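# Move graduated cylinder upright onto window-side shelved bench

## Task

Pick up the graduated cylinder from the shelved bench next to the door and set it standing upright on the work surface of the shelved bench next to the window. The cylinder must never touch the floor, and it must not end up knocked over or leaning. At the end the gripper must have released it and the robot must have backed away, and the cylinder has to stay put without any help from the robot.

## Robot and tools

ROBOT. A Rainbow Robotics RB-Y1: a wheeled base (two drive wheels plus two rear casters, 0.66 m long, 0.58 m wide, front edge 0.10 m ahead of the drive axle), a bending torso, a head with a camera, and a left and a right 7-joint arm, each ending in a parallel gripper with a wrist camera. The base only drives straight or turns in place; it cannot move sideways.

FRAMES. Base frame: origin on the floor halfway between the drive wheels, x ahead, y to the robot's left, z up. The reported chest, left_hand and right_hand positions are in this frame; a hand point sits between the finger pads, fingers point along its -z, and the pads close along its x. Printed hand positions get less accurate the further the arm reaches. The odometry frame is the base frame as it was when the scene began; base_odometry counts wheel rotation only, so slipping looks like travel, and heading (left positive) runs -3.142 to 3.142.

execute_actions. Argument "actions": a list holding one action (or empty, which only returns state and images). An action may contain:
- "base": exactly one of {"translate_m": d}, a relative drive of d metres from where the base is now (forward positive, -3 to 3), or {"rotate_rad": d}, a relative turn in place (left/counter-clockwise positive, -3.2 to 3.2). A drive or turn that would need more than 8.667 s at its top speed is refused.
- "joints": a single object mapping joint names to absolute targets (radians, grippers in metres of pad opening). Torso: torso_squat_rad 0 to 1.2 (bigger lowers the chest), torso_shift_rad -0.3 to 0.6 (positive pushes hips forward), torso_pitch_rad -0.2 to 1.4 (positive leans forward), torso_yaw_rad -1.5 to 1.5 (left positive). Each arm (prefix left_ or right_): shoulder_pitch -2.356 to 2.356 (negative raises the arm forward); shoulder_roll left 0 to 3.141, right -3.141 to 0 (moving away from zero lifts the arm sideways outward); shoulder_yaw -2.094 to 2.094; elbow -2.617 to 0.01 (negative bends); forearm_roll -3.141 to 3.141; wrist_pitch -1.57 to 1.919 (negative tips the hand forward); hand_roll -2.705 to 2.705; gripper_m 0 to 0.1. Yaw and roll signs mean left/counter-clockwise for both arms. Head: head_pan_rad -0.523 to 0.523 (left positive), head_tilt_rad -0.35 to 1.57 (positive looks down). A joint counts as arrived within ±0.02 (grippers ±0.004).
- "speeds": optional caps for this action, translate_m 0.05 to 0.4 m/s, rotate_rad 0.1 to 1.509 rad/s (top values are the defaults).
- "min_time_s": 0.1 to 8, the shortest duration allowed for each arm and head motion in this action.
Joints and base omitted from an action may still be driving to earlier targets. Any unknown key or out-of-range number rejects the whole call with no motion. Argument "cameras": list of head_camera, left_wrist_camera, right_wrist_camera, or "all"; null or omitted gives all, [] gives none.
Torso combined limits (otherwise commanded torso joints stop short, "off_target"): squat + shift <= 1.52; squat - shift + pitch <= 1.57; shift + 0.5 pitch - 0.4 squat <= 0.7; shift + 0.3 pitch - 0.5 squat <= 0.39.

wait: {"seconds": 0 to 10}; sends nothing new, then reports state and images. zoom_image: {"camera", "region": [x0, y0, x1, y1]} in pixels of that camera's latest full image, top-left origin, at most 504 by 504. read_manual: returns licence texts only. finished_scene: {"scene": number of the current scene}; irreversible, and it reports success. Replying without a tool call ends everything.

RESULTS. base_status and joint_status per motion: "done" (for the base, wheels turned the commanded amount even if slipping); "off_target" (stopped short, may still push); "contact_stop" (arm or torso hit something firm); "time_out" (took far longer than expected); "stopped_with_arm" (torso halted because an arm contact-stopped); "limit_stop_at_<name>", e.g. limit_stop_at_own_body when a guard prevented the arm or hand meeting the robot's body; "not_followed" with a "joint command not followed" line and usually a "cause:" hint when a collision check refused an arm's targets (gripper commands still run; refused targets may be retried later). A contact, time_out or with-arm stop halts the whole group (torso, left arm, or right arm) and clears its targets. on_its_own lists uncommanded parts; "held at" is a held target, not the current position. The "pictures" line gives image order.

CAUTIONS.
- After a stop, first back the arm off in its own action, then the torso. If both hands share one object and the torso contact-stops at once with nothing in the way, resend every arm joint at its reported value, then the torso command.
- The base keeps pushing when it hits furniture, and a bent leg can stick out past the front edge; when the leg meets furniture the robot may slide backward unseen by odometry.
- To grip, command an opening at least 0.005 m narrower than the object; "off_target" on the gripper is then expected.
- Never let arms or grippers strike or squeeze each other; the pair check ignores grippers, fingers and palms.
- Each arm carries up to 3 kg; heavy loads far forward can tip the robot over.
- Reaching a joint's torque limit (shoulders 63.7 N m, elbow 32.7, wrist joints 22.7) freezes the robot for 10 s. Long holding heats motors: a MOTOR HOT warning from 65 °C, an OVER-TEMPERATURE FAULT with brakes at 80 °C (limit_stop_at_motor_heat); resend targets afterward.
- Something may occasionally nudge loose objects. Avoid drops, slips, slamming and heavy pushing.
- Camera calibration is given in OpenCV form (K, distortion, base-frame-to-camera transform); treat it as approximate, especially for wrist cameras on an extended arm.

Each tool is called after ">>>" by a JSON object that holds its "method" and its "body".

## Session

>>> {"method": "execute_actions", "body": {"actions": []}}

Scene clock: 0.00 s.
base_odometry: x=+0.000 y=+0.000 heading=+0.000 (m, m, rad; odometry frame)
base_status: not commanded
joint_positions: torso_squat_rad=+0.350 torso_shift_rad=-0.001 torso_pitch_rad=+0.000 torso_yaw_rad=-0.001 left_shoulder_pitch_rad=-0.001 left_shoulder_roll_rad=+0.020 left_shoulder_yaw_rad=+0.014 left_elbow_rad=-0.133 left_forearm_roll_rad=+0.029 left_wrist_pitch_rad=+0.015 left_hand_roll_rad=-0.027 left_gripper_m=+0.100 right_shoulder_pitch_rad=+0.015 right_shoulder_roll_rad=-0.040 right_shoulder_yaw_rad=-0.034 right_elbow_rad=-0.138 right_forearm_roll_rad=+0.035 right_wrist_pitch_rad=-0.044 right_hand_roll_rad=-0.015 right_gripper_m=+0.099 head_pan_rad=+0.000 head_tilt_rad=+0.401
joint_status: not commanded
chest: x=-0.2285 y=+0.0008 z=+1.2475 quat_wxyz=(+1.000, -0.001, +0.000, +0.000) (m; base frame)
left_hand: x=-0.1659 y=+0.2357 z=+0.5646 quat_wxyz=(+0.998, +0.009, -0.060, +0.007) (m; base frame)
right_hand: x=-0.1627 y=-0.2531 z=+0.5669 quat_wxyz=(+0.996, -0.023, -0.084, -0.008) (m; base frame)
pictures: head_camera, left_wrist_camera, right_wrist_camera
camera_calibration (this result's frames):
head_camera: T_world_to_cam=[[0.0130492, -0.99905, -0.0415884, 0.0583868], [-0.404582, 0.0327599, -0.913915, 1.29843], [0.914409, 0.0287517, -0.40377, 0.720693], [0, 0, 0, 1]] pos_world=[-0.134447, -0.00492645, 1.48008]
left_wrist_camera: T_world_to_cam=[[0.994153, 0.0409565, 0.0999084, 0.0984459], [-0.0354327, -0.750294, 0.660154, -0.172136], [0.101998, -0.659834, -0.744456, 0.679188], [0, 0, 0, 1]] pos_world=[-0.173246, 0.314967, 0.609427]
right_wrist_camera: T_world_to_cam=[[-0.98823, -0.0215715, -0.151447, -0.0826467], [-0.114509, 0.760772, 0.638838, -0.160099], [0.101436, 0.648661, -0.754287, 0.706327], [0, 0, 0, 1]] pos_world=[-0.171654, -0.338151, 0.622534]
Images, in order (width x height): head_camera 896x504, left_wrist_camera 644x364, right_wrist_camera 644x364.

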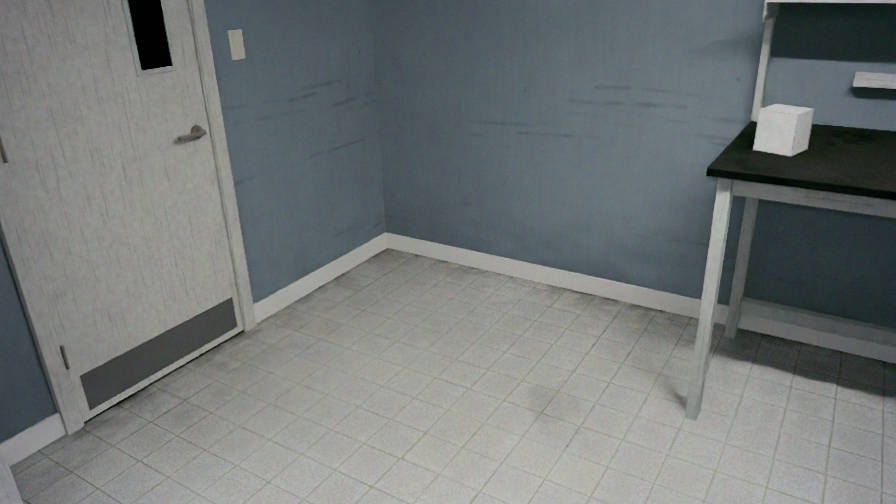

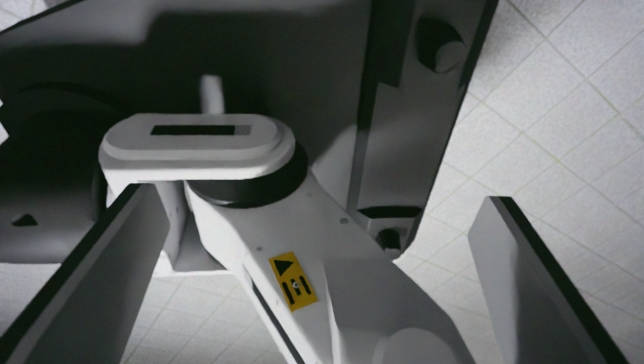

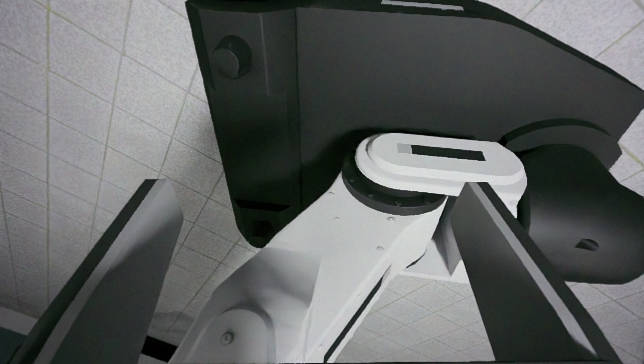

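>>> {"method": "execute_actions", "body": {"actions": [{"base":{"rotate_rad":-0.75},"joints":{"head_tilt_rad":0.25,"right_shoulder_pitch_rad":-0.53,"right_shoulder_roll_rad":-0.03,"right_shoulder_yaw_rad":-0.2,"right_elbow_rad":-0.87,"right_forearm_roll_rad":0,"right_wrist_pitch_rad":-0.2,"right_hand_roll_rad":1.57}}], "cameras": ["head_camera"]}}

Scene clock: 5.73 s.
base_odometry: x=+0.000 y=+0.000 heading=-0.749 (m, m, rad; odometry frame)
base_status: done
joint_positions: torso_squat_rad=+0.350 torso_shift_rad=-0.001 torso_pitch_rad=+0.000 torso_yaw_rad=-0.001 left_shoulder_pitch_rad=-0.001 left_shoulder_roll_rad=+0.020 left_shoulder_yaw_rad=+0.014 left_elbow_rad=-0.133 left_forearm_roll_rad=+0.029 left_wrist_pitch_rad=+0.015 left_hand_roll_rad=-0.027 left_gripper_m=+0.100 right_shoulder_pitch_rad=-0.530 right_shoulder_roll_rad=-0.030 right_shoulder_yaw_rad=-0.200 right_elbow_rad=-0.870 right_forearm_roll_rad=+0.000 right_wrist_pitch_rad=-0.200 right_hand_roll_rad=+1.570 right_gripper_m=+0.099 head_pan_rad=+0.000 head_tilt_rad=+0.250
joint_status: all done
chest: x=-0.2286 y=+0.0008 z=+1.2475 quat_wxyz=(+1.000, -0.001, +0.000, +0.000) (m; base frame)
left_hand: x=-0.1660 y=+0.2357 z=+0.5646 quat_wxyz=(+0.998, +0.009, -0.060, +0.007) (m; base frame)
right_hand: x=+0.4064 y=-0.2222 z=+1.0198 quat_wxyz=(+0.510, -0.498, -0.502, +0.490) (m; base frame)
pictures: head_camera
camera_calibration (this result's frames):
head_camera: T_world_to_cam=[[0.019363, -0.999054, -0.03893, 0.0559089], [-0.262882, 0.03248, -0.964281, 1.4006], [0.964634, 0.0289053, -0.262005, 0.525886], [0, 0, 0, 1]] pos_world=[-0.140177, -0.00483634, 1.49053]
Images, in order (width x height): head_camera 896x504.

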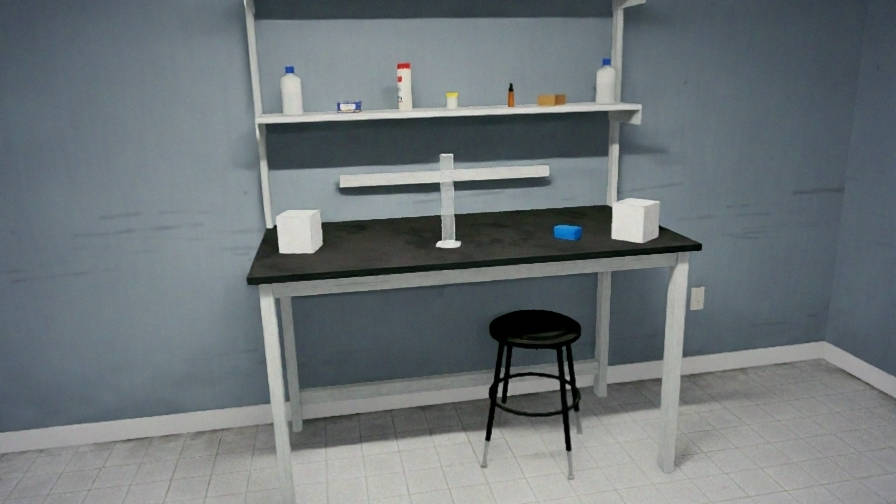

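>>> {"method": "execute_actions", "body": {"actions": [{"base":{"rotate_rad":0.095},"joints":{"right_shoulder_pitch_rad":-0.68,"right_wrist_pitch_rad":-0.06,"head_tilt_rad":0.55}}], "cameras": []}}

>>> {"method": "execute_actions", "body": {"actions": [{"base":{"translate_m":1.3}}], "cameras": []}}

>>> {"method": "execute_actions", "body": {"actions": [{"base":{"rotate_rad":0.065}}], "cameras": ["head_camera","right_wrist_camera"]}}

Scene clock: 19.03 s.
base_odometry: x=+0.000 y=+0.000 heading=-0.655 (m, m, rad; odometry frame)
base_status: done
joint_positions: torso_squat_rad=+0.350 torso_shift_rad=-0.001 torso_pitch_rad=+0.000 torso_yaw_rad=-0.001 left_shoulder_pitch_rad=-0.001 left_shoulder_roll_rad=+0.020 left_shoulder_yaw_rad=+0.014 left_elbow_rad=-0.133 left_forearm_roll_rad=+0.029 left_wrist_pitch_rad=+0.015 left_hand_roll_rad=-0.027 left_gripper_m=+0.100 right_shoulder_pitch_rad=-0.680 right_shoulder_roll_rad=-0.030 right_shoulder_yaw_rad=-0.200 right_elbow_rad=-0.870 right_forearm_roll_rad=+0.000 right_wrist_pitch_rad=-0.060 right_hand_roll_rad=+1.570 right_gripper_m=+0.099 head_pan_rad=+0.000 head_tilt_rad=+0.550
joint_status: all done
chest: x=-0.2286 y=+0.0007 z=+1.2475 quat_wxyz=(+1.000, -0.001, +0.000, +0.000) (m; base frame)
left_hand: x=-0.1659 y=+0.2356 z=+0.5646 quat_wxyz=(+0.998, +0.009, -0.060, +0.007) (m; base frame)
right_hand: x=+0.4449 y=-0.1879 z=+1.0797 quat_wxyz=(+0.496, -0.485, -0.515, +0.504) (m; base frame)
pictures: none
No camera images: the call's "cameras" was empty. Leave "cameras" out to get every camera's image.

Scene clock: 23.73 s.
base_odometry: x=+1.030 y=-0.793 heading=-0.656 (m, m, rad; odometry frame)
base_status: done
joint_positions: torso_squat_rad=+0.350 torso_shift_rad=-0.001 torso_pitch_rad=+0.000 torso_yaw_rad=-0.001 left_shoulder_pitch_rad=-0.001 left_shoulder_roll_rad=+0.020 left_shoulder_yaw_rad=+0.014 left_elbow_rad=-0.133 left_forearm_roll_rad=+0.029 left_wrist_pitch_rad=+0.015 left_hand_roll_rad=-0.027 left_gripper_m=+0.100 right_shoulder_pitch_rad=-0.680 right_shoulder_roll_rad=-0.030 right_shoulder_yaw_rad=-0.200 right_elbow_rad=-0.870 right_forearm_roll_rad=+0.000 right_wrist_pitch_rad=-0.060 right_hand_roll_rad=+1.570 right_gripper_m=+0.099 head_pan_rad=+0.000 head_tilt_rad=+0.550
joint_status: not commanded
chest: x=-0.2285 y=+0.0008 z=+1.2475 quat_wxyz=(+1.000, -0.001, +0.000, +0.000) (m; base frame)
left_hand: x=-0.1658 y=+0.2356 z=+0.5646 quat_wxyz=(+0.998, +0.009, -0.060, +0.007) (m; base frame)
right_hand: x=+0.4450 y=-0.1878 z=+1.0797 quat_wxyz=(+0.496, -0.485, -0.515, +0.504) (m; base frame)
pictures: none
No camera images: the call's "cameras" was empty. Leave "cameras" out to get every camera's image.

Scene clock: 25.33 s.
base_odometry: x=+1.030 y=-0.793 heading=-0.593 (m, m, rad; odometry frame)
base_status: done
joint_positions: torso_squat_rad=+0.350 torso_shift_rad=-0.001 torso_pitch_rad=+0.000 torso_yaw_rad=-0.001 left_shoulder_pitch_rad=-0.001 left_shoulder_roll_rad=+0.020 left_shoulder_yaw_rad=+0.014 left_elbow_rad=-0.133 left_forearm_roll_rad=+0.029 left_wrist_pitch_rad=+0.015 left_hand_roll_rad=-0.027 left_gripper_m=+0.100 right_shoulder_pitch_rad=-0.680 right_shoulder_roll_rad=-0.030 right_shoulder_yaw_rad=-0.200 right_elbow_rad=-0.870 right_forearm_roll_rad=+0.000 right_wrist_pitch_rad=-0.060 right_hand_roll_rad=+1.570 right_gripper_m=+0.099 head_pan_rad=+0.000 head_tilt_rad=+0.550
joint_status: not commanded
chest: x=-0.2285 y=+0.0008 z=+1.2475 quat_wxyz=(+1.000, -0.001, +0.000, +0.000) (m; base frame)
left_hand: x=-0.1659 y=+0.2357 z=+0.5646 quat_wxyz=(+0.998, +0.009, -0.060, +0.007) (m; base frame)
right_hand: x=+0.4450 y=-0.1878 z=+1.0797 quat_wxyz=(+0.496, -0.485, -0.515, +0.504) (m; base frame)
pictures: head_camera, right_wrist_camera
camera_calibration (this result's frames):
head_camera: T_world_to_cam=[[0.006487, -0.999048, -0.0431421, 0.059299], [-0.536141, 0.0329431, -0.843485, 1.16932], [0.844103, 0.0286019, -0.535417, 0.896727], [0, 0, 0, 1]] pos_world=[-0.130395, -0.00492655, 1.46898]
right_wrist_camera: T_world_to_cam=[[0.0243629, -0.999641, 0.0111587, -0.212902], [-0.682087, -0.0247819, -0.730851, 1.11608], [0.730865, 0.0101944, -0.682446, 0.511509], [0, 0, 0, 1]] pos_world=[0.392604, -0.190382, 1.16714]
Images, in order (width x height): head_camera 896x504, right_wrist_camera 644x364.

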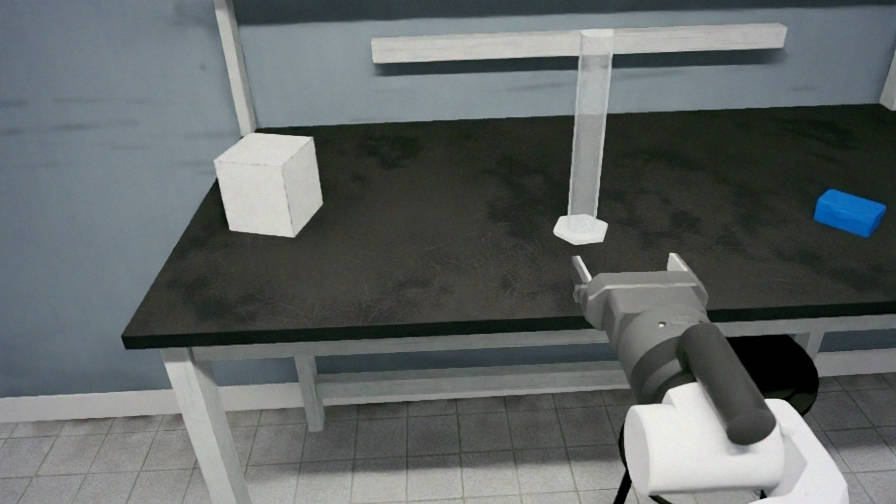

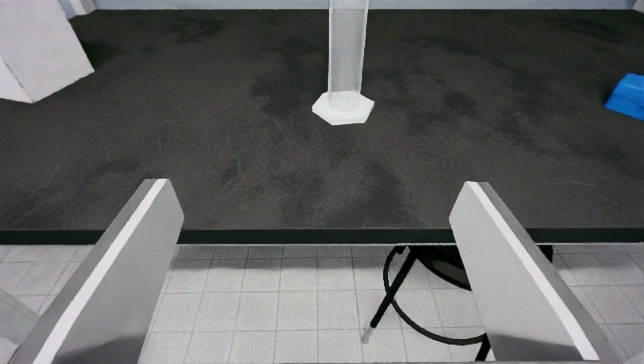

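>>> {"method": "execute_actions", "body": {"actions": [{"base":{"rotate_rad":-0.032}}], "cameras": []}}

>>> {"method": "execute_actions", "body": {"actions": [{"base":{"translate_m":0.25},"joints":{"head_tilt_rad":0.7}}], "cameras": ["head_camera","right_wrist_camera"]}}

Scene clock: 34.53 s.
base_odometry: x=+1.030 y=-0.793 heading=-0.623 (m, m, rad; odometry frame)
base_status: done
joint_positions: torso_squat_rad=+0.350 torso_shift_rad=-0.001 torso_pitch_rad=+0.000 torso_yaw_rad=-0.001 left_shoulder_pitch_rad=-0.001 left_shoulder_roll_rad=+0.020 left_shoulder_yaw_rad=+0.014 left_elbow_rad=-0.133 left_forearm_roll_rad=+0.029 left_wrist_pitch_rad=+0.015 left_hand_roll_rad=-0.027 left_gripper_m=+0.100 right_shoulder_pitch_rad=-0.680 right_shoulder_roll_rad=-0.030 right_shoulder_yaw_rad=-0.200 right_elbow_rad=-0.870 right_forearm_roll_rad=+0.000 right_wrist_pitch_rad=-0.060 right_hand_roll_rad=+1.570 right_gripper_m=+0.099 head_pan_rad=+0.000 head_tilt_rad=+0.550
joint_status: not commanded
chest: x=-0.2285 y=+0.0008 z=+1.2475 quat_wxyz=(+1.000, -0.001, +0.000, +0.000) (m; base frame)
left_hand: x=-0.1659 y=+0.2357 z=+0.5646 quat_wxyz=(+0.998, +0.009, -0.060, +0.007) (m; base frame)
right_hand: x=+0.4450 y=-0.1878 z=+1.0797 quat_wxyz=(+0.496, -0.485, -0.515, +0.504) (m; base frame)
pictures: none
No camera images: the call's "cameras" was empty. Leave "cameras" out to get every camera's image.

Scene clock: 36.63 s.
base_odometry: x=+1.233 y=-0.939 heading=-0.622 (m, m, rad; odometry frame)
base_status: done
joint_positions: torso_squat_rad=+0.350 torso_shift_rad=-0.001 torso_pitch_rad=+0.000 torso_yaw_rad=-0.001 left_shoulder_pitch_rad=-0.001 left_shoulder_roll_rad=+0.020 left_shoulder_yaw_rad=+0.014 left_elbow_rad=-0.133 left_forearm_roll_rad=+0.029 left_wrist_pitch_rad=+0.015 left_hand_roll_rad=-0.027 left_gripper_m=+0.100 right_shoulder_pitch_rad=-0.680 right_shoulder_roll_rad=-0.030 right_shoulder_yaw_rad=-0.200 right_elbow_rad=-0.870 right_forearm_roll_rad=+0.000 right_wrist_pitch_rad=-0.060 right_hand_roll_rad=+1.570 right_gripper_m=+0.099 head_pan_rad=+0.000 head_tilt_rad=+0.700
joint_status: all done
chest: x=-0.2285 y=+0.0008 z=+1.2475 quat_wxyz=(+1.000, -0.001, +0.000, +0.000) (m; base frame)
left_hand: x=-0.1658 y=+0.2357 z=+0.5646 quat_wxyz=(+0.998, +0.009, -0.060, +0.007) (m; base frame)
right_hand: x=+0.4450 y=-0.1878 z=+1.0796 quat_wxyz=(+0.496, -0.485, -0.515, +0.504) (m; base frame)
pictures: head_camera, right_wrist_camera
camera_calibration (this result's frames):
head_camera: T_world_to_cam=[[-0.000257177, -0.999045, -0.0437035, 0.0587537], [-0.656194, 0.0331469, -0.753864, 1.0148], [0.754592, 0.0284841, -0.655575, 1.05216], [0, 0, 0, 1]] pos_world=[-0.128036, -0.00490977, 1.45736]
right_wrist_camera: T_world_to_cam=[[0.0243651, -0.999641, 0.0111869, -0.212909], [-0.682148, -0.0248048, -0.730793, 1.116], [0.730808, 0.0101747, -0.682507, 0.511571], [0, 0, 0, 1]] pos_world=[0.392607, -0.190355, 1.1671]
Images, in order (width x height): head_camera 896x504, right_wrist_camera 644x364.

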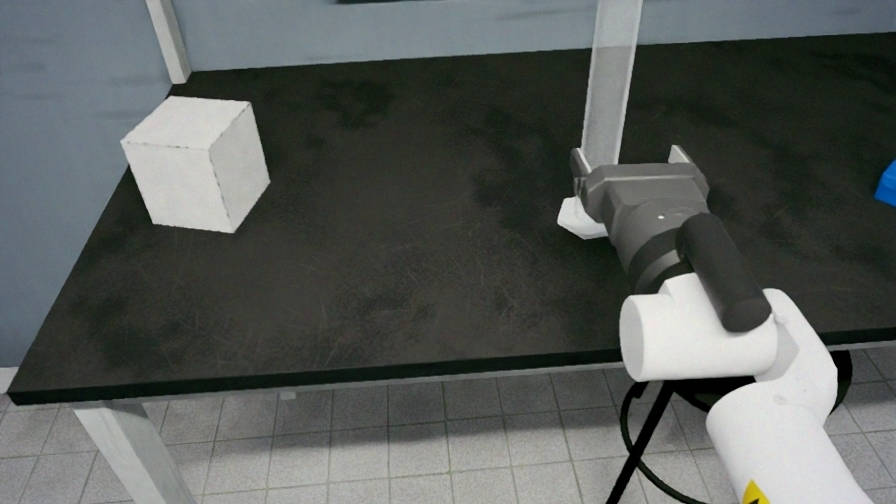

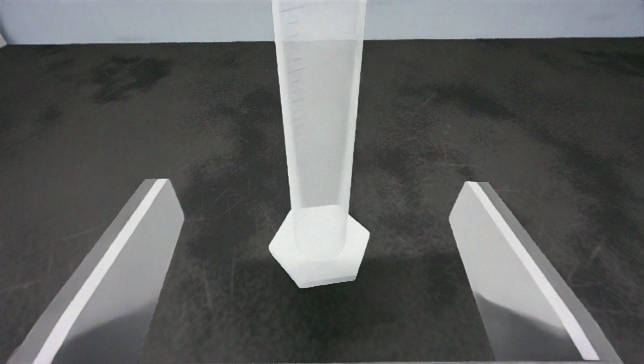

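>>> {"method": "execute_actions", "body": {"actions": [{"base":{"translate_m":0.135},"speeds":{"translate_m":0.15}}], "cameras": ["head_camera","right_wrist_camera"]}}

Scene clock: 40.63 s.
base_odometry: x=+1.343 y=-1.017 heading=-0.621 (m, m, rad; odometry frame)
base_status: done
joint_positions: torso_squat_rad=+0.350 torso_shift_rad=-0.001 torso_pitch_rad=+0.000 torso_yaw_rad=-0.001 left_shoulder_pitch_rad=-0.001 left_shoulder_roll_rad=+0.020 left_shoulder_yaw_rad=+0.014 left_elbow_rad=-0.133 left_forearm_roll_rad=+0.029 left_wrist_pitch_rad=+0.015 left_hand_roll_rad=-0.027 left_gripper_m=+0.100 right_shoulder_pitch_rad=-0.680 right_shoulder_roll_rad=-0.030 right_shoulder_yaw_rad=-0.200 right_elbow_rad=-0.870 right_forearm_roll_rad=+0.000 right_wrist_pitch_rad=-0.060 right_hand_roll_rad=+1.570 right_gripper_m=+0.099 head_pan_rad=+0.000 head_tilt_rad=+0.700
joint_status: not commanded
chest: x=-0.2285 y=+0.0008 z=+1.2475 quat_wxyz=(+1.000, -0.001, +0.000, +0.000) (m; base frame)
left_hand: x=-0.1658 y=+0.2357 z=+0.5646 quat_wxyz=(+0.998, +0.009, -0.060, +0.007) (m; base frame)
right_hand: x=+0.4449 y=-0.1878 z=+1.0796 quat_wxyz=(+0.496, -0.485, -0.515, +0.504) (m; base frame)
pictures: head_camera, right_wrist_camera
camera_calibration (this result's frames):
head_camera: T_world_to_cam=[[-0.000254052, -0.999045, -0.0437034, 0.0587543], [-0.656142, 0.0331468, -0.753909, 1.01485], [0.754637, 0.0284841, -0.655524, 1.05213], [0, 0, 0, 1]] pos_world=[-0.128077, -0.00490972, 1.45737]
right_wrist_camera: T_world_to_cam=[[0.0243566, -0.999641, 0.011188, -0.212912], [-0.682129, -0.0247995, -0.730811, 1.11602], [0.730826, 0.0101684, -0.682488, 0.511571], [0, 0, 0, 1]] pos_world=[0.392584, -0.19036, 1.16712]
Images, in order (width x height): head_camera 896x504, right_wrist_camera 644x364.

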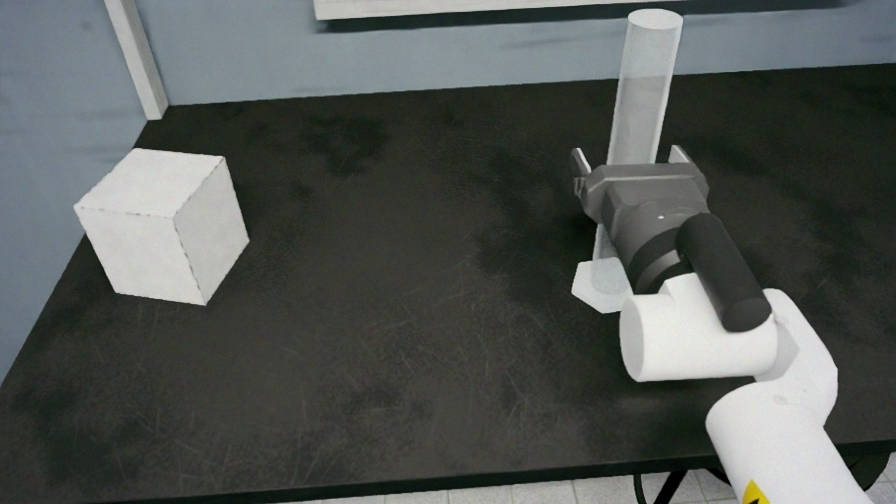

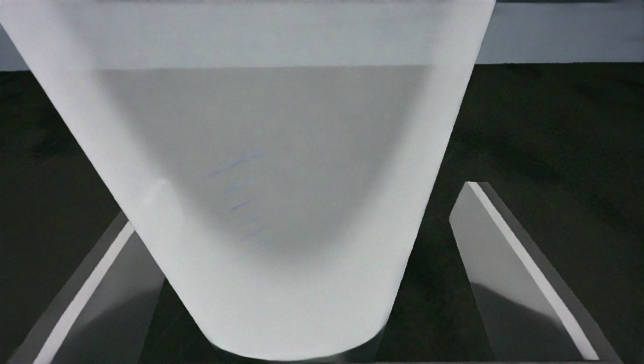

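>>> {"method": "zoom_image", "body": {"camera": "head_camera", "region": [500,0,800,340]}}

>>> {"method": "execute_actions", "body": {"actions": [], "cameras": ["head_camera","right_wrist_camera"]}}

Region (500, 0, 800, 340) of head_camera's 896x504 image, scaled by 1.482, with more detail than that image has; it fills the left 445 columns of this view, and the rest is white.

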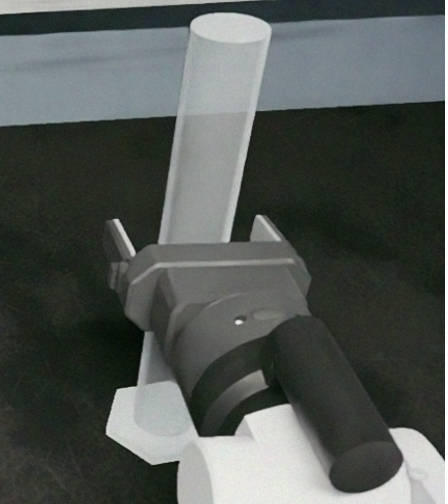

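Scene clock: 45.97 s.
base_odometry: x=+1.343 y=-1.017 heading=-0.621 (m, m, rad; odometry frame)
base_status: done
joint_positions: torso_squat_rad=+0.350 torso_shift_rad=-0.001 torso_pitch_rad=+0.000 torso_yaw_rad=-0.001 left_shoulder_pitch_rad=-0.001 left_shoulder_roll_rad=+0.020 left_shoulder_yaw_rad=+0.014 left_elbow_rad=-0.133 left_forearm_roll_rad=+0.029 left_wrist_pitch_rad=+0.015 left_hand_roll_rad=-0.027 left_gripper_m=+0.100 right_shoulder_pitch_rad=-0.680 right_shoulder_roll_rad=-0.030 right_shoulder_yaw_rad=-0.200 right_elbow_rad=-0.870 right_forearm_roll_rad=+0.000 right_wrist_pitch_rad=-0.060 right_hand_roll_rad=+1.570 right_gripper_m=+0.099 head_pan_rad=+0.000 head_tilt_rad=+0.700
joint_status: not commanded
chest: x=-0.2285 y=+0.0008 z=+1.2475 quat_wxyz=(+1.000, -0.001, +0.000, +0.000) (m; base frame)
left_hand: x=-0.1658 y=+0.2357 z=+0.5646 quat_wxyz=(+0.998, +0.009, -0.060, +0.007) (m; base frame)
right_hand: x=+0.4449 y=-0.1878 z=+1.0796 quat_wxyz=(+0.496, -0.485, -0.515, +0.504) (m; base frame)
pictures: head_camera, right_wrist_camera
camera_calibration (this result's frames):
head_camera: T_world_to_cam=[[-0.000254296, -0.999045, -0.0437033, 0.0587541], [-0.65614, 0.0331469, -0.753911, 1.01485], [0.754639, 0.0284838, -0.655522, 1.05213], [0, 0, 0, 1]] pos_world=[-0.12808, -0.00490968, 1.45737]
right_wrist_camera: T_world_to_cam=[[0.0243567, -0.999641, 0.0111884, -0.212912], [-0.682127, -0.0247999, -0.730813, 1.11602], [0.730828, 0.0101683, -0.682486, 0.511571], [0, 0, 0, 1]] pos_world=[0.392582, -0.19036, 1.16712]
Images, in order (width x height): head_camera 896x504, right_wrist_camera 644x364.

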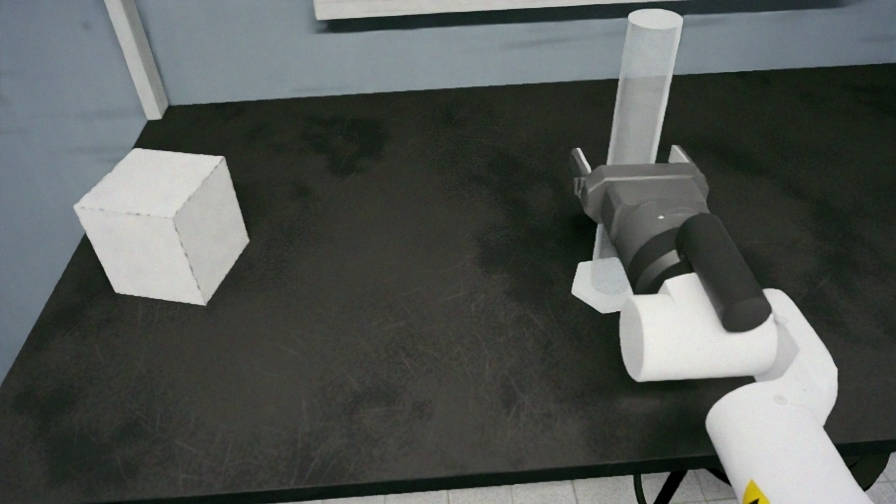

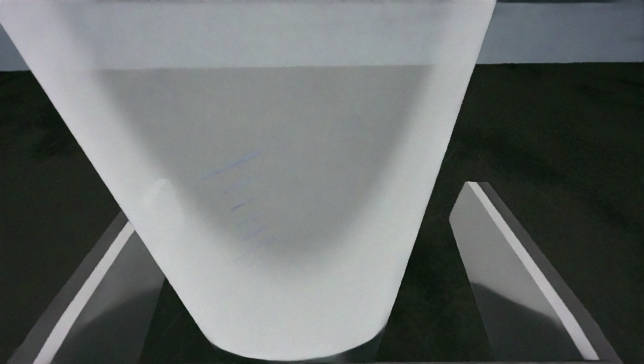

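>>> {"method": "execute_actions", "body": {"actions": [{"base":{"translate_m":-0.025},"speeds":{"translate_m":0.05}}], "cameras": ["head_camera","right_wrist_camera"]}}

Scene clock: 49.30 s.
base_odometry: x=+1.323 y=-1.003 heading=-0.621 (m, m, rad; odometry frame)
base_status: done
joint_positions: torso_squat_rad=+0.350 torso_shift_rad=-0.001 torso_pitch_rad=+0.000 torso_yaw_rad=-0.001 left_shoulder_pitch_rad=-0.001 left_shoulder_roll_rad=+0.020 left_shoulder_yaw_rad=+0.014 left_elbow_rad=-0.133 left_forearm_roll_rad=+0.029 left_wrist_pitch_rad=+0.015 left_hand_roll_rad=-0.027 left_gripper_m=+0.100 right_shoulder_pitch_rad=-0.680 right_shoulder_roll_rad=-0.030 right_shoulder_yaw_rad=-0.200 right_elbow_rad=-0.870 right_forearm_roll_rad=+0.000 right_wrist_pitch_rad=-0.060 right_hand_roll_rad=+1.570 right_gripper_m=+0.099 head_pan_rad=+0.000 head_tilt_rad=+0.700
joint_status: not commanded
chest: x=-0.2286 y=+0.0008 z=+1.2475 quat_wxyz=(+1.000, -0.001, +0.000, +0.000) (m; base frame)
left_hand: x=-0.1659 y=+0.2357 z=+0.5646 quat_wxyz=(+0.998, +0.009, -0.060, +0.007) (m; base frame)
right_hand: x=+0.4449 y=-0.1878 z=+1.0797 quat_wxyz=(+0.496, -0.485, -0.515, +0.504) (m; base frame)
pictures: head_camera, right_wrist_camera
camera_calibration (this result's frames):
head_camera: T_world_to_cam=[[-0.000251552, -0.999045, -0.0437034, 0.0587547], [-0.656093, 0.033147, -0.753952, 1.01489], [0.75468, 0.0284838, -0.655474, 1.0521], [0, 0, 0, 1]] pos_world=[-0.128126, -0.00490973, 1.45737]
right_wrist_camera: T_world_to_cam=[[0.0243512, -0.999641, 0.0111899, -0.212914], [-0.682105, -0.0247969, -0.730833, 1.11603], [0.730848, 0.010164, -0.682464, 0.51157], [0, 0, 0, 1]] pos_world=[0.392553, -0.190363, 1.16714]
Images, in order (width x height): head_camera 896x504, right_wrist_camera 644x364.

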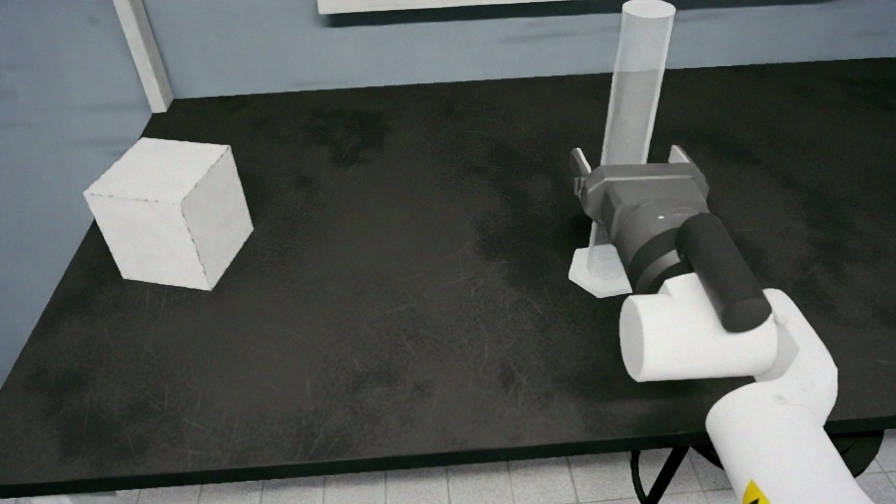

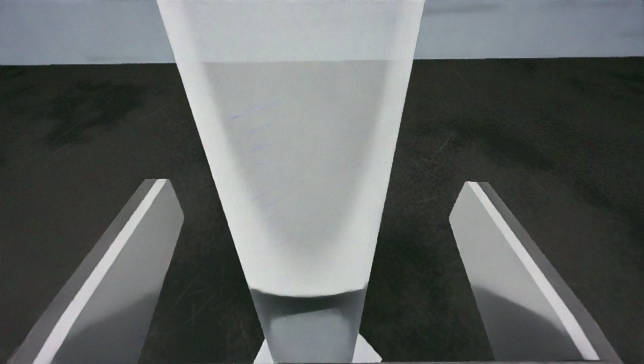

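>>> {"method": "execute_actions", "body": {"actions": [{"base":{"translate_m":0.008},"speeds":{"translate_m":0.05},"joints":{"right_shoulder_yaw_rad":-0.175}}], "cameras": ["right_wrist_camera"]}}

Scene clock: 53.47 s.
base_odometry: x=+1.330 y=-1.008 heading=-0.621 (m, m, rad; odometry frame)
base_status: done
joint_positions: torso_squat_rad=+0.350 torso_shift_rad=-0.001 torso_pitch_rad=+0.000 torso_yaw_rad=-0.001 left_shoulder_pitch_rad=-0.001 left_shoulder_roll_rad=+0.020 left_shoulder_yaw_rad=+0.014 left_elbow_rad=-0.133 left_forearm_roll_rad=+0.029 left_wrist_pitch_rad=+0.015 left_hand_roll_rad=-0.027 left_gripper_m=+0.100 right_shoulder_pitch_rad=-0.680 right_shoulder_roll_rad=-0.030 right_shoulder_yaw_rad=-0.175 right_elbow_rad=-0.870 right_forearm_roll_rad=+0.000 right_wrist_pitch_rad=-0.060 right_hand_roll_rad=+1.570 right_gripper_m=+0.099 head_pan_rad=+0.000 head_tilt_rad=+0.700
joint_status: all done
chest: x=-0.2285 y=+0.0008 z=+1.2475 quat_wxyz=(+1.000, -0.001, +0.000, +0.000) (m; base frame)
left_hand: x=-0.1658 y=+0.2357 z=+0.5646 quat_wxyz=(+0.998, +0.009, -0.060, +0.007) (m; base frame)
right_hand: x=+0.4445 y=-0.1783 z=+1.0798 quat_wxyz=(+0.487, -0.484, -0.517, +0.512) (m; base frame)
pictures: right_wrist_camera
camera_calibration (this result's frames):
right_wrist_camera: T_world_to_cam=[[0.043818, -0.99871, 0.0256617, -0.227496], [-0.680733, -0.0486476, -0.730915, 1.11124], [0.73122, 0.0145585, -0.681986, 0.511966], [0, 0, 0, 1]] pos_world=[0.392066, -0.180597, 1.16721]
Images, in order (width x height): right_wrist_camera 644x364.

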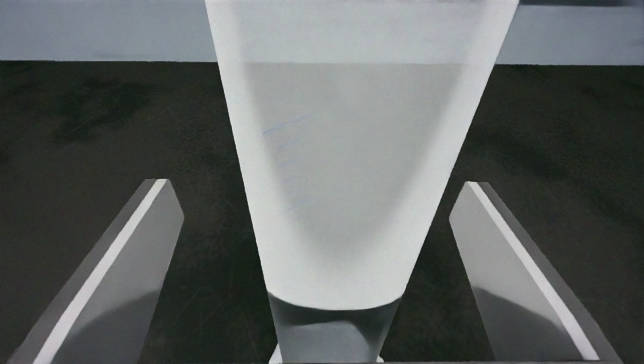

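>>> {"method": "execute_actions", "body": {"actions": [{"joints":{"right_shoulder_yaw_rad":-0.183,"right_gripper_m":0.035}}], "cameras": ["head_camera","right_wrist_camera"]}}

Scene clock: 56.80 s.
base_odometry: x=+1.330 y=-1.008 heading=-0.621 (m, m, rad; odometry frame)
base_status: not commanded
joint_positions: torso_squat_rad=+0.350 torso_shift_rad=-0.001 torso_pitch_rad=+0.000 torso_yaw_rad=-0.001 left_shoulder_pitch_rad=-0.001 left_shoulder_roll_rad=+0.020 left_shoulder_yaw_rad=+0.014 left_elbow_rad=-0.133 left_forearm_roll_rad=+0.029 left_wrist_pitch_rad=+0.015 left_hand_roll_rad=-0.027 left_gripper_m=+0.100 right_shoulder_pitch_rad=-0.680 right_shoulder_roll_rad=-0.030 right_shoulder_yaw_rad=-0.183 right_elbow_rad=-0.870 right_forearm_roll_rad=+0.000 right_wrist_pitch_rad=-0.060 right_hand_roll_rad=+1.570 right_gripper_m=+0.043 head_pan_rad=+0.000 head_tilt_rad=+0.700
joint_status: right_gripper_m off_target (ended at +0.043, target +0.035); the others done
chest: x=-0.2285 y=+0.0008 z=+1.2475 quat_wxyz=(+1.000, -0.001, +0.000, +0.000) (m; base frame)
left_hand: x=-0.1659 y=+0.2357 z=+0.5646 quat_wxyz=(+0.998, +0.009, -0.060, +0.007) (m; base frame)
right_hand: x=+0.4446 y=-0.1812 z=+1.0797 quat_wxyz=(+0.490, -0.484, -0.516, +0.509) (m; base frame)
pictures: head_camera, right_wrist_camera
camera_calibration (this result's frames):
head_camera: T_world_to_cam=[[-0.000248903, -0.999044, -0.0437239, 0.0587612], [-0.656127, 0.0331594, -0.753921, 1.01485], [0.75465, 0.0285008, -0.655508, 1.05213], [0, 0, 0, 1]] pos_world=[-0.1281, -0.00493339, 1.45736]
right_wrist_camera: T_world_to_cam=[[0.0378725, -0.999058, 0.0211974, -0.223002], [-0.681224, -0.0413319, -0.730907, 1.11272], [0.731094, 0.0132411, -0.682148, 0.511863], [0, 0, 0, 1]] pos_world=[0.392238, -0.183578, 1.16719]
Images, in order (width x height): head_camera 896x504, right_wrist_camera 644x364.

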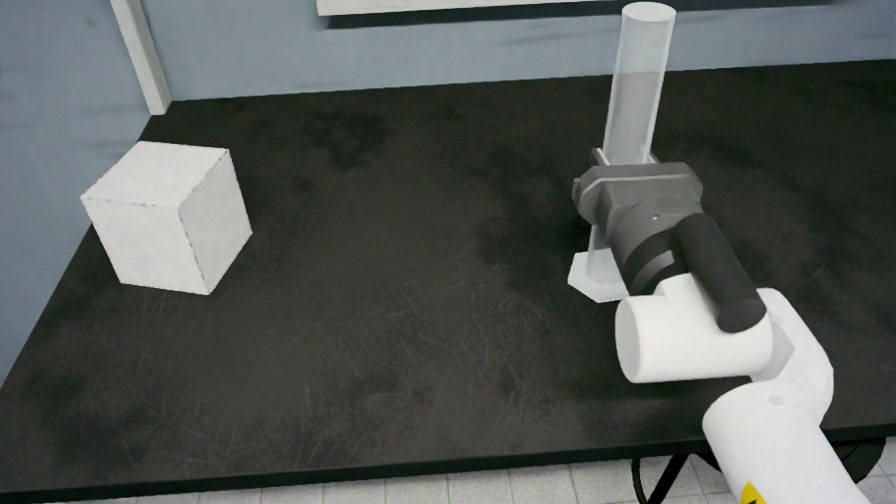

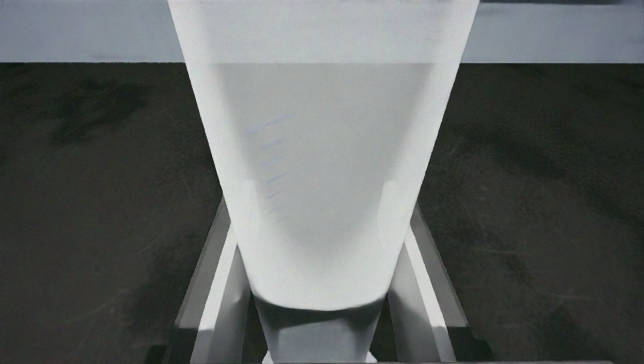

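>>> {"method": "execute_actions", "body": {"actions": [{"joints":{"torso_squat_rad":0.05}}], "cameras": []}}

>>> {"method": "execute_actions", "body": {"actions": [{"base":{"translate_m":-0.65},"joints":{"head_tilt_rad":0.35},"speeds":{"translate_m":0.3}}], "cameras": ["head_camera"]}}

>>> {"method": "execute_actions", "body": {"actions": [{"base":{"rotate_rad":-3.0},"speeds":{"rotate_rad":1.0}}], "cameras": ["head_camera"]}}

Scene clock: 61.97 s.
base_odometry: x=+1.330 y=-1.008 heading=-0.621 (m, m, rad; odometry frame)
base_status: not commanded
joint_positions: torso_squat_rad=+0.050 torso_shift_rad=-0.001 torso_pitch_rad=+0.000 torso_yaw_rad=-0.001 left_shoulder_pitch_rad=-0.001 left_shoulder_roll_rad=+0.020 left_shoulder_yaw_rad=+0.014 left_elbow_rad=-0.133 left_forearm_roll_rad=+0.029 left_wrist_pitch_rad=+0.015 left_hand_roll_rad=-0.027 left_gripper_m=+0.100 right_shoulder_pitch_rad=-0.680 right_shoulder_roll_rad=-0.030 right_shoulder_yaw_rad=-0.183 right_elbow_rad=-0.870 right_forearm_roll_rad=+0.000 right_wrist_pitch_rad=-0.060 right_hand_roll_rad=+1.570 right_gripper_m=+0.043 head_pan_rad=+0.000 head_tilt_rad=+0.700
joint_status: all done
chest: x=-0.2285 y=+0.0008 z=+1.2891 quat_wxyz=(+1.000, -0.001, +0.000, +0.000) (m; base frame)
left_hand: x=-0.1659 y=+0.2357 z=+0.6062 quat_wxyz=(+0.998, +0.009, -0.060, +0.007) (m; base frame)
right_hand: x=+0.4447 y=-0.1812 z=+1.1211 quat_wxyz=(+0.490, -0.484, -0.516, +0.509) (m; base frame)
pictures: none
No camera images: the call's "cameras" was empty. Leave "cameras" out to get every camera's image.

Scene clock: 65.67 s.
base_odometry: x=+0.800 y=-0.630 heading=-0.619 (m, m, rad; odometry frame)
base_status: done
joint_positions: torso_squat_rad=+0.050 torso_shift_rad=-0.001 torso_pitch_rad=+0.000 torso_yaw_rad=-0.001 left_shoulder_pitch_rad=-0.001 left_shoulder_roll_rad=+0.020 left_shoulder_yaw_rad=+0.014 left_elbow_rad=-0.133 left_forearm_roll_rad=+0.029 left_wrist_pitch_rad=+0.015 left_hand_roll_rad=-0.027 left_gripper_m=+0.100 right_shoulder_pitch_rad=-0.680 right_shoulder_roll_rad=-0.030 right_shoulder_yaw_rad=-0.183 right_elbow_rad=-0.870 right_forearm_roll_rad=+0.000 right_wrist_pitch_rad=-0.060 right_hand_roll_rad=+1.570 right_gripper_m=+0.043 head_pan_rad=+0.000 head_tilt_rad=+0.350
joint_status: all done
chest: x=-0.2286 y=+0.0008 z=+1.2891 quat_wxyz=(+1.000, -0.001, +0.000, +0.000) (m; base frame)
left_hand: x=-0.1660 y=+0.2357 z=+0.6062 quat_wxyz=(+0.998, +0.009, -0.060, +0.007) (m; base frame)
right_hand: x=+0.4445 y=-0.1812 z=+1.1212 quat_wxyz=(+0.490, -0.484, -0.516, +0.509) (m; base frame)
pictures: head_camera
camera_calibration (this result's frames):
head_camera: T_world_to_cam=[[0.0152097, -0.999052, -0.0407813, 0.0594127], [-0.357813, 0.0326468, -0.933223, 1.3748], [0.93367, 0.0287861, -0.356977, 0.671856], [0, 0, 0, 1]] pos_world=[-0.136276, -0.00486629, 1.52525]
Images, in order (width x height): head_camera 896x504.

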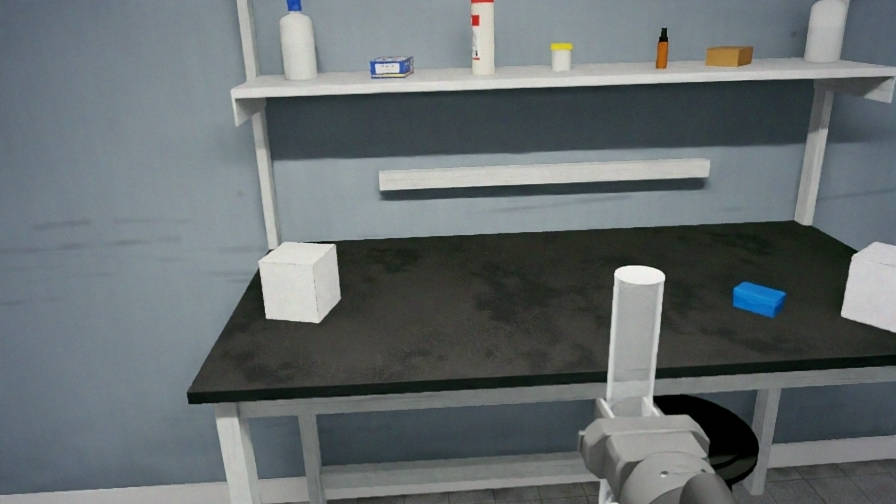

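Scene clock: 71.13 s.
base_odometry: x=+0.800 y=-0.630 heading=+2.665 (m, m, rad; odometry frame)
base_status: done
joint_positions: torso_squat_rad=+0.050 torso_shift_rad=-0.001 torso_pitch_rad=+0.000 torso_yaw_rad=-0.001 left_shoulder_pitch_rad=-0.001 left_shoulder_roll_rad=+0.020 left_shoulder_yaw_rad=+0.014 left_elbow_rad=-0.133 left_forearm_roll_rad=+0.029 left_wrist_pitch_rad=+0.015 left_hand_roll_rad=-0.027 left_gripper_m=+0.100 right_shoulder_pitch_rad=-0.680 right_shoulder_roll_rad=-0.030 right_shoulder_yaw_rad=-0.183 right_elbow_rad=-0.870 right_forearm_roll_rad=+0.000 right_wrist_pitch_rad=-0.060 right_hand_roll_rad=+1.570 right_gripper_m=+0.043 head_pan_rad=+0.000 head_tilt_rad=+0.350
joint_status: not commanded
chest: x=-0.2286 y=+0.0008 z=+1.2891 quat_wxyz=(+1.000, -0.001, +0.000, +0.000) (m; base frame)
left_hand: x=-0.1660 y=+0.2357 z=+0.6062 quat_wxyz=(+0.998, +0.009, -0.060, +0.007) (m; base frame)
right_hand: x=+0.4445 y=-0.1812 z=+1.1212 quat_wxyz=(+0.490, -0.484, -0.516, +0.509) (m; base frame)
pictures: head_camera
camera_calibration (this result's frames):
head_camera: T_world_to_cam=[[0.0152109, -0.999052, -0.0407994, 0.0594211], [-0.357783, 0.0326641, -0.933233, 1.3748], [0.933681, 0.0287926, -0.356947, 0.67185], [0, 0, 0, 1]] pos_world=[-0.136316, -0.00488637, 1.52525]
Images, in order (width x height): head_camera 896x504.

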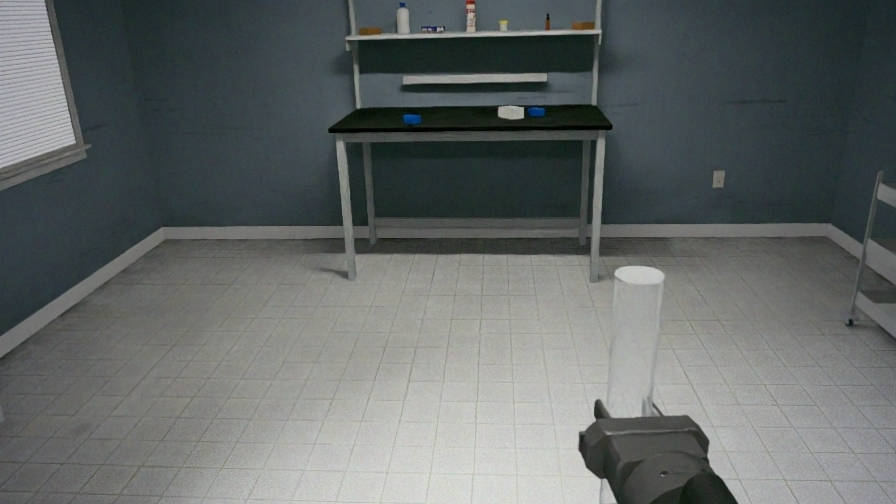

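>>> {"method": "execute_actions", "body": {"actions": [{"base":{"rotate_rad":0.07},"joints":{"right_shoulder_pitch_rad":-0.73,"right_wrist_pitch_rad":-0.013},"min_time_s":1}], "cameras": []}}

>>> {"method": "execute_actions", "body": {"actions": [{"base":{"translate_m":2.55},"joints":{"head_tilt_rad":0.6}}], "cameras": ["head_camera"]}}

Scene clock: 80.43 s.
base_odometry: x=+0.800 y=-0.630 heading=+2.734 (m, m, rad; odometry frame)
base_status: done
joint_positions: torso_squat_rad=+0.050 torso_shift_rad=-0.001 torso_pitch_rad=+0.000 torso_yaw_rad=-0.001 left_shoulder_pitch_rad=-0.001 left_shoulder_roll_rad=+0.020 left_shoulder_yaw_rad=+0.014 left_elbow_rad=-0.133 left_forearm_roll_rad=+0.029 left_wrist_pitch_rad=+0.015 left_hand_roll_rad=-0.027 left_gripper_m=+0.100 right_shoulder_pitch_rad=-0.730 right_shoulder_roll_rad=-0.030 right_shoulder_yaw_rad=-0.183 right_elbow_rad=-0.870 right_forearm_roll_rad=+0.000 right_wrist_pitch_rad=-0.013 right_hand_roll_rad=+1.570 right_gripper_m=+0.043 head_pan_rad=+0.000 head_tilt_rad=+0.350
joint_status: all done
chest: x=-0.2286 y=+0.0008 z=+1.2891 quat_wxyz=(+1.000, -0.001, +0.000, +0.000) (m; base frame)
left_hand: x=-0.1660 y=+0.2357 z=+0.6062 quat_wxyz=(+0.998, +0.009, -0.060, +0.007) (m; base frame)
right_hand: x=+0.4549 y=-0.1695 z=+1.1420 quat_wxyz=(+0.485, -0.480, -0.520, +0.514) (m; base frame)
pictures: none
No camera images: the call's "cameras" was empty. Leave "cameras" out to get every camera's image.

Scene clock: 88.37 s.
base_odometry: x=-1.540 y=+0.383 heading=+2.733 (m, m, rad; odometry frame)
base_status: done
joint_positions: torso_squat_rad=+0.050 torso_shift_rad=-0.001 torso_pitch_rad=+0.000 torso_yaw_rad=-0.001 left_shoulder_pitch_rad=-0.001 left_shoulder_roll_rad=+0.020 left_shoulder_yaw_rad=+0.014 left_elbow_rad=-0.133 left_forearm_roll_rad=+0.029 left_wrist_pitch_rad=+0.015 left_hand_roll_rad=-0.027 left_gripper_m=+0.100 right_shoulder_pitch_rad=-0.730 right_shoulder_roll_rad=-0.030 right_shoulder_yaw_rad=-0.183 right_elbow_rad=-0.870 right_forearm_roll_rad=+0.000 right_wrist_pitch_rad=-0.013 right_hand_roll_rad=+1.570 right_gripper_m=+0.043 head_pan_rad=+0.000 head_tilt_rad=+0.600
joint_status: all done
chest: x=-0.2285 y=+0.0008 z=+1.2891 quat_wxyz=(+1.000, -0.001, +0.000, +0.000) (m; base frame)
left_hand: x=-0.1659 y=+0.2357 z=+0.6062 quat_wxyz=(+0.998, +0.009, -0.060, +0.007) (m; base frame)
right_hand: x=+0.4550 y=-0.1695 z=+1.1420 quat_wxyz=(+0.485, -0.480, -0.520, +0.514) (m; base frame)
pictures: head_camera
camera_calibration (this result's frames):
head_camera: T_world_to_cam=[[0.00425819, -0.999046, -0.0434673, 0.0611274], [-0.577648, 0.0330244, -0.815617, 1.15429], [0.816275, 0.0285818, -0.576956, 0.9751], [0, 0, 0, 1]] pos_world=[-0.129436, -0.00492091, 1.50671]
Images, in order (width x height): head_camera 896x504.

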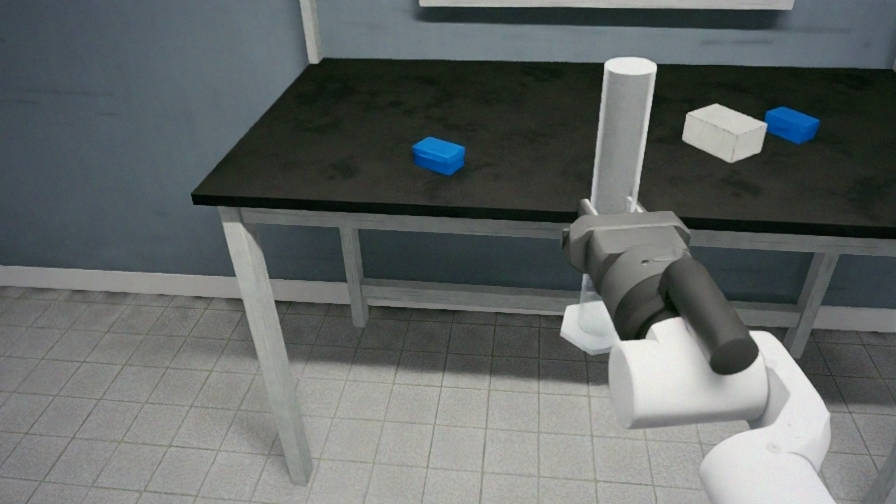

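>>> {"method": "execute_actions", "body": {"actions": [{"base":{"translate_m":0.55},"speeds":{"translate_m":0.25},"joints":{"head_tilt_rad":0.8}}], "cameras": ["head_camera"]}}

Scene clock: 97.33 s.
base_odometry: x=-2.045 y=+0.602 heading=+2.732 (m, m, rad; odometry frame)
base_status: done
joint_positions: torso_squat_rad=+0.050 torso_shift_rad=-0.001 torso_pitch_rad=+0.000 torso_yaw_rad=-0.001 left_shoulder_pitch_rad=-0.001 left_shoulder_roll_rad=+0.020 left_shoulder_yaw_rad=+0.014 left_elbow_rad=-0.133 left_forearm_roll_rad=+0.029 left_wrist_pitch_rad=+0.015 left_hand_roll_rad=-0.027 left_gripper_m=+0.100 right_shoulder_pitch_rad=-0.730 right_shoulder_roll_rad=-0.030 right_shoulder_yaw_rad=-0.183 right_elbow_rad=-0.870 right_forearm_roll_rad=+0.000 right_wrist_pitch_rad=-0.013 right_hand_roll_rad=+1.570 right_gripper_m=+0.043 head_pan_rad=+0.000 head_tilt_rad=+0.800
joint_status: all done
chest: x=-0.2285 y=+0.0008 z=+1.2891 quat_wxyz=(+1.000, -0.001, +0.000, +0.000) (m; base frame)
left_hand: x=-0.1659 y=+0.2357 z=+0.6062 quat_wxyz=(+0.998, +0.009, -0.060, +0.007) (m; base frame)
right_hand: x=+0.4550 y=-0.1695 z=+1.1420 quat_wxyz=(+0.485, -0.480, -0.520, +0.514) (m; base frame)
pictures: head_camera
camera_calibration (this result's frames):
head_camera: T_world_to_cam=[[-0.00476282, -0.999038, -0.0435848, 0.0594392], [-0.728199, 0.0333365, -0.684555, 0.928063], [0.68535, 0.028478, -0.727657, 1.17243], [0, 0, 0, 1]] pos_world=[-0.12743, -0.00494489, 1.49103]
Images, in order (width x height): head_camera 896x504.

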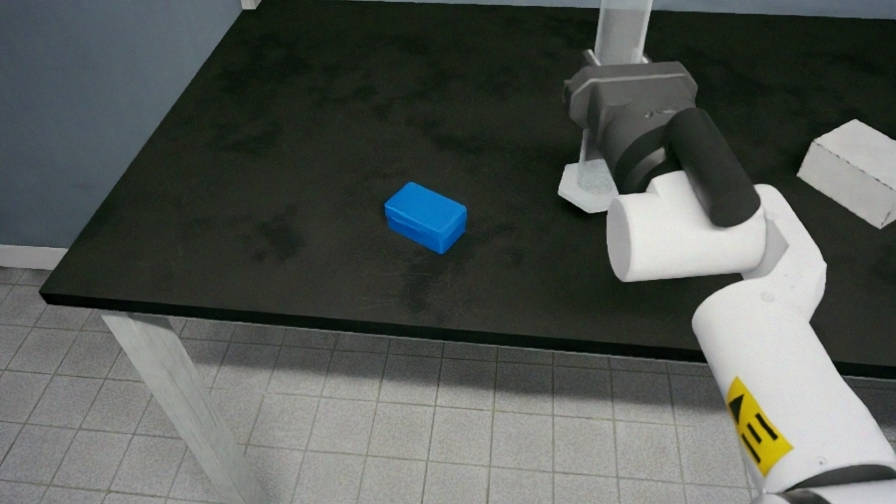

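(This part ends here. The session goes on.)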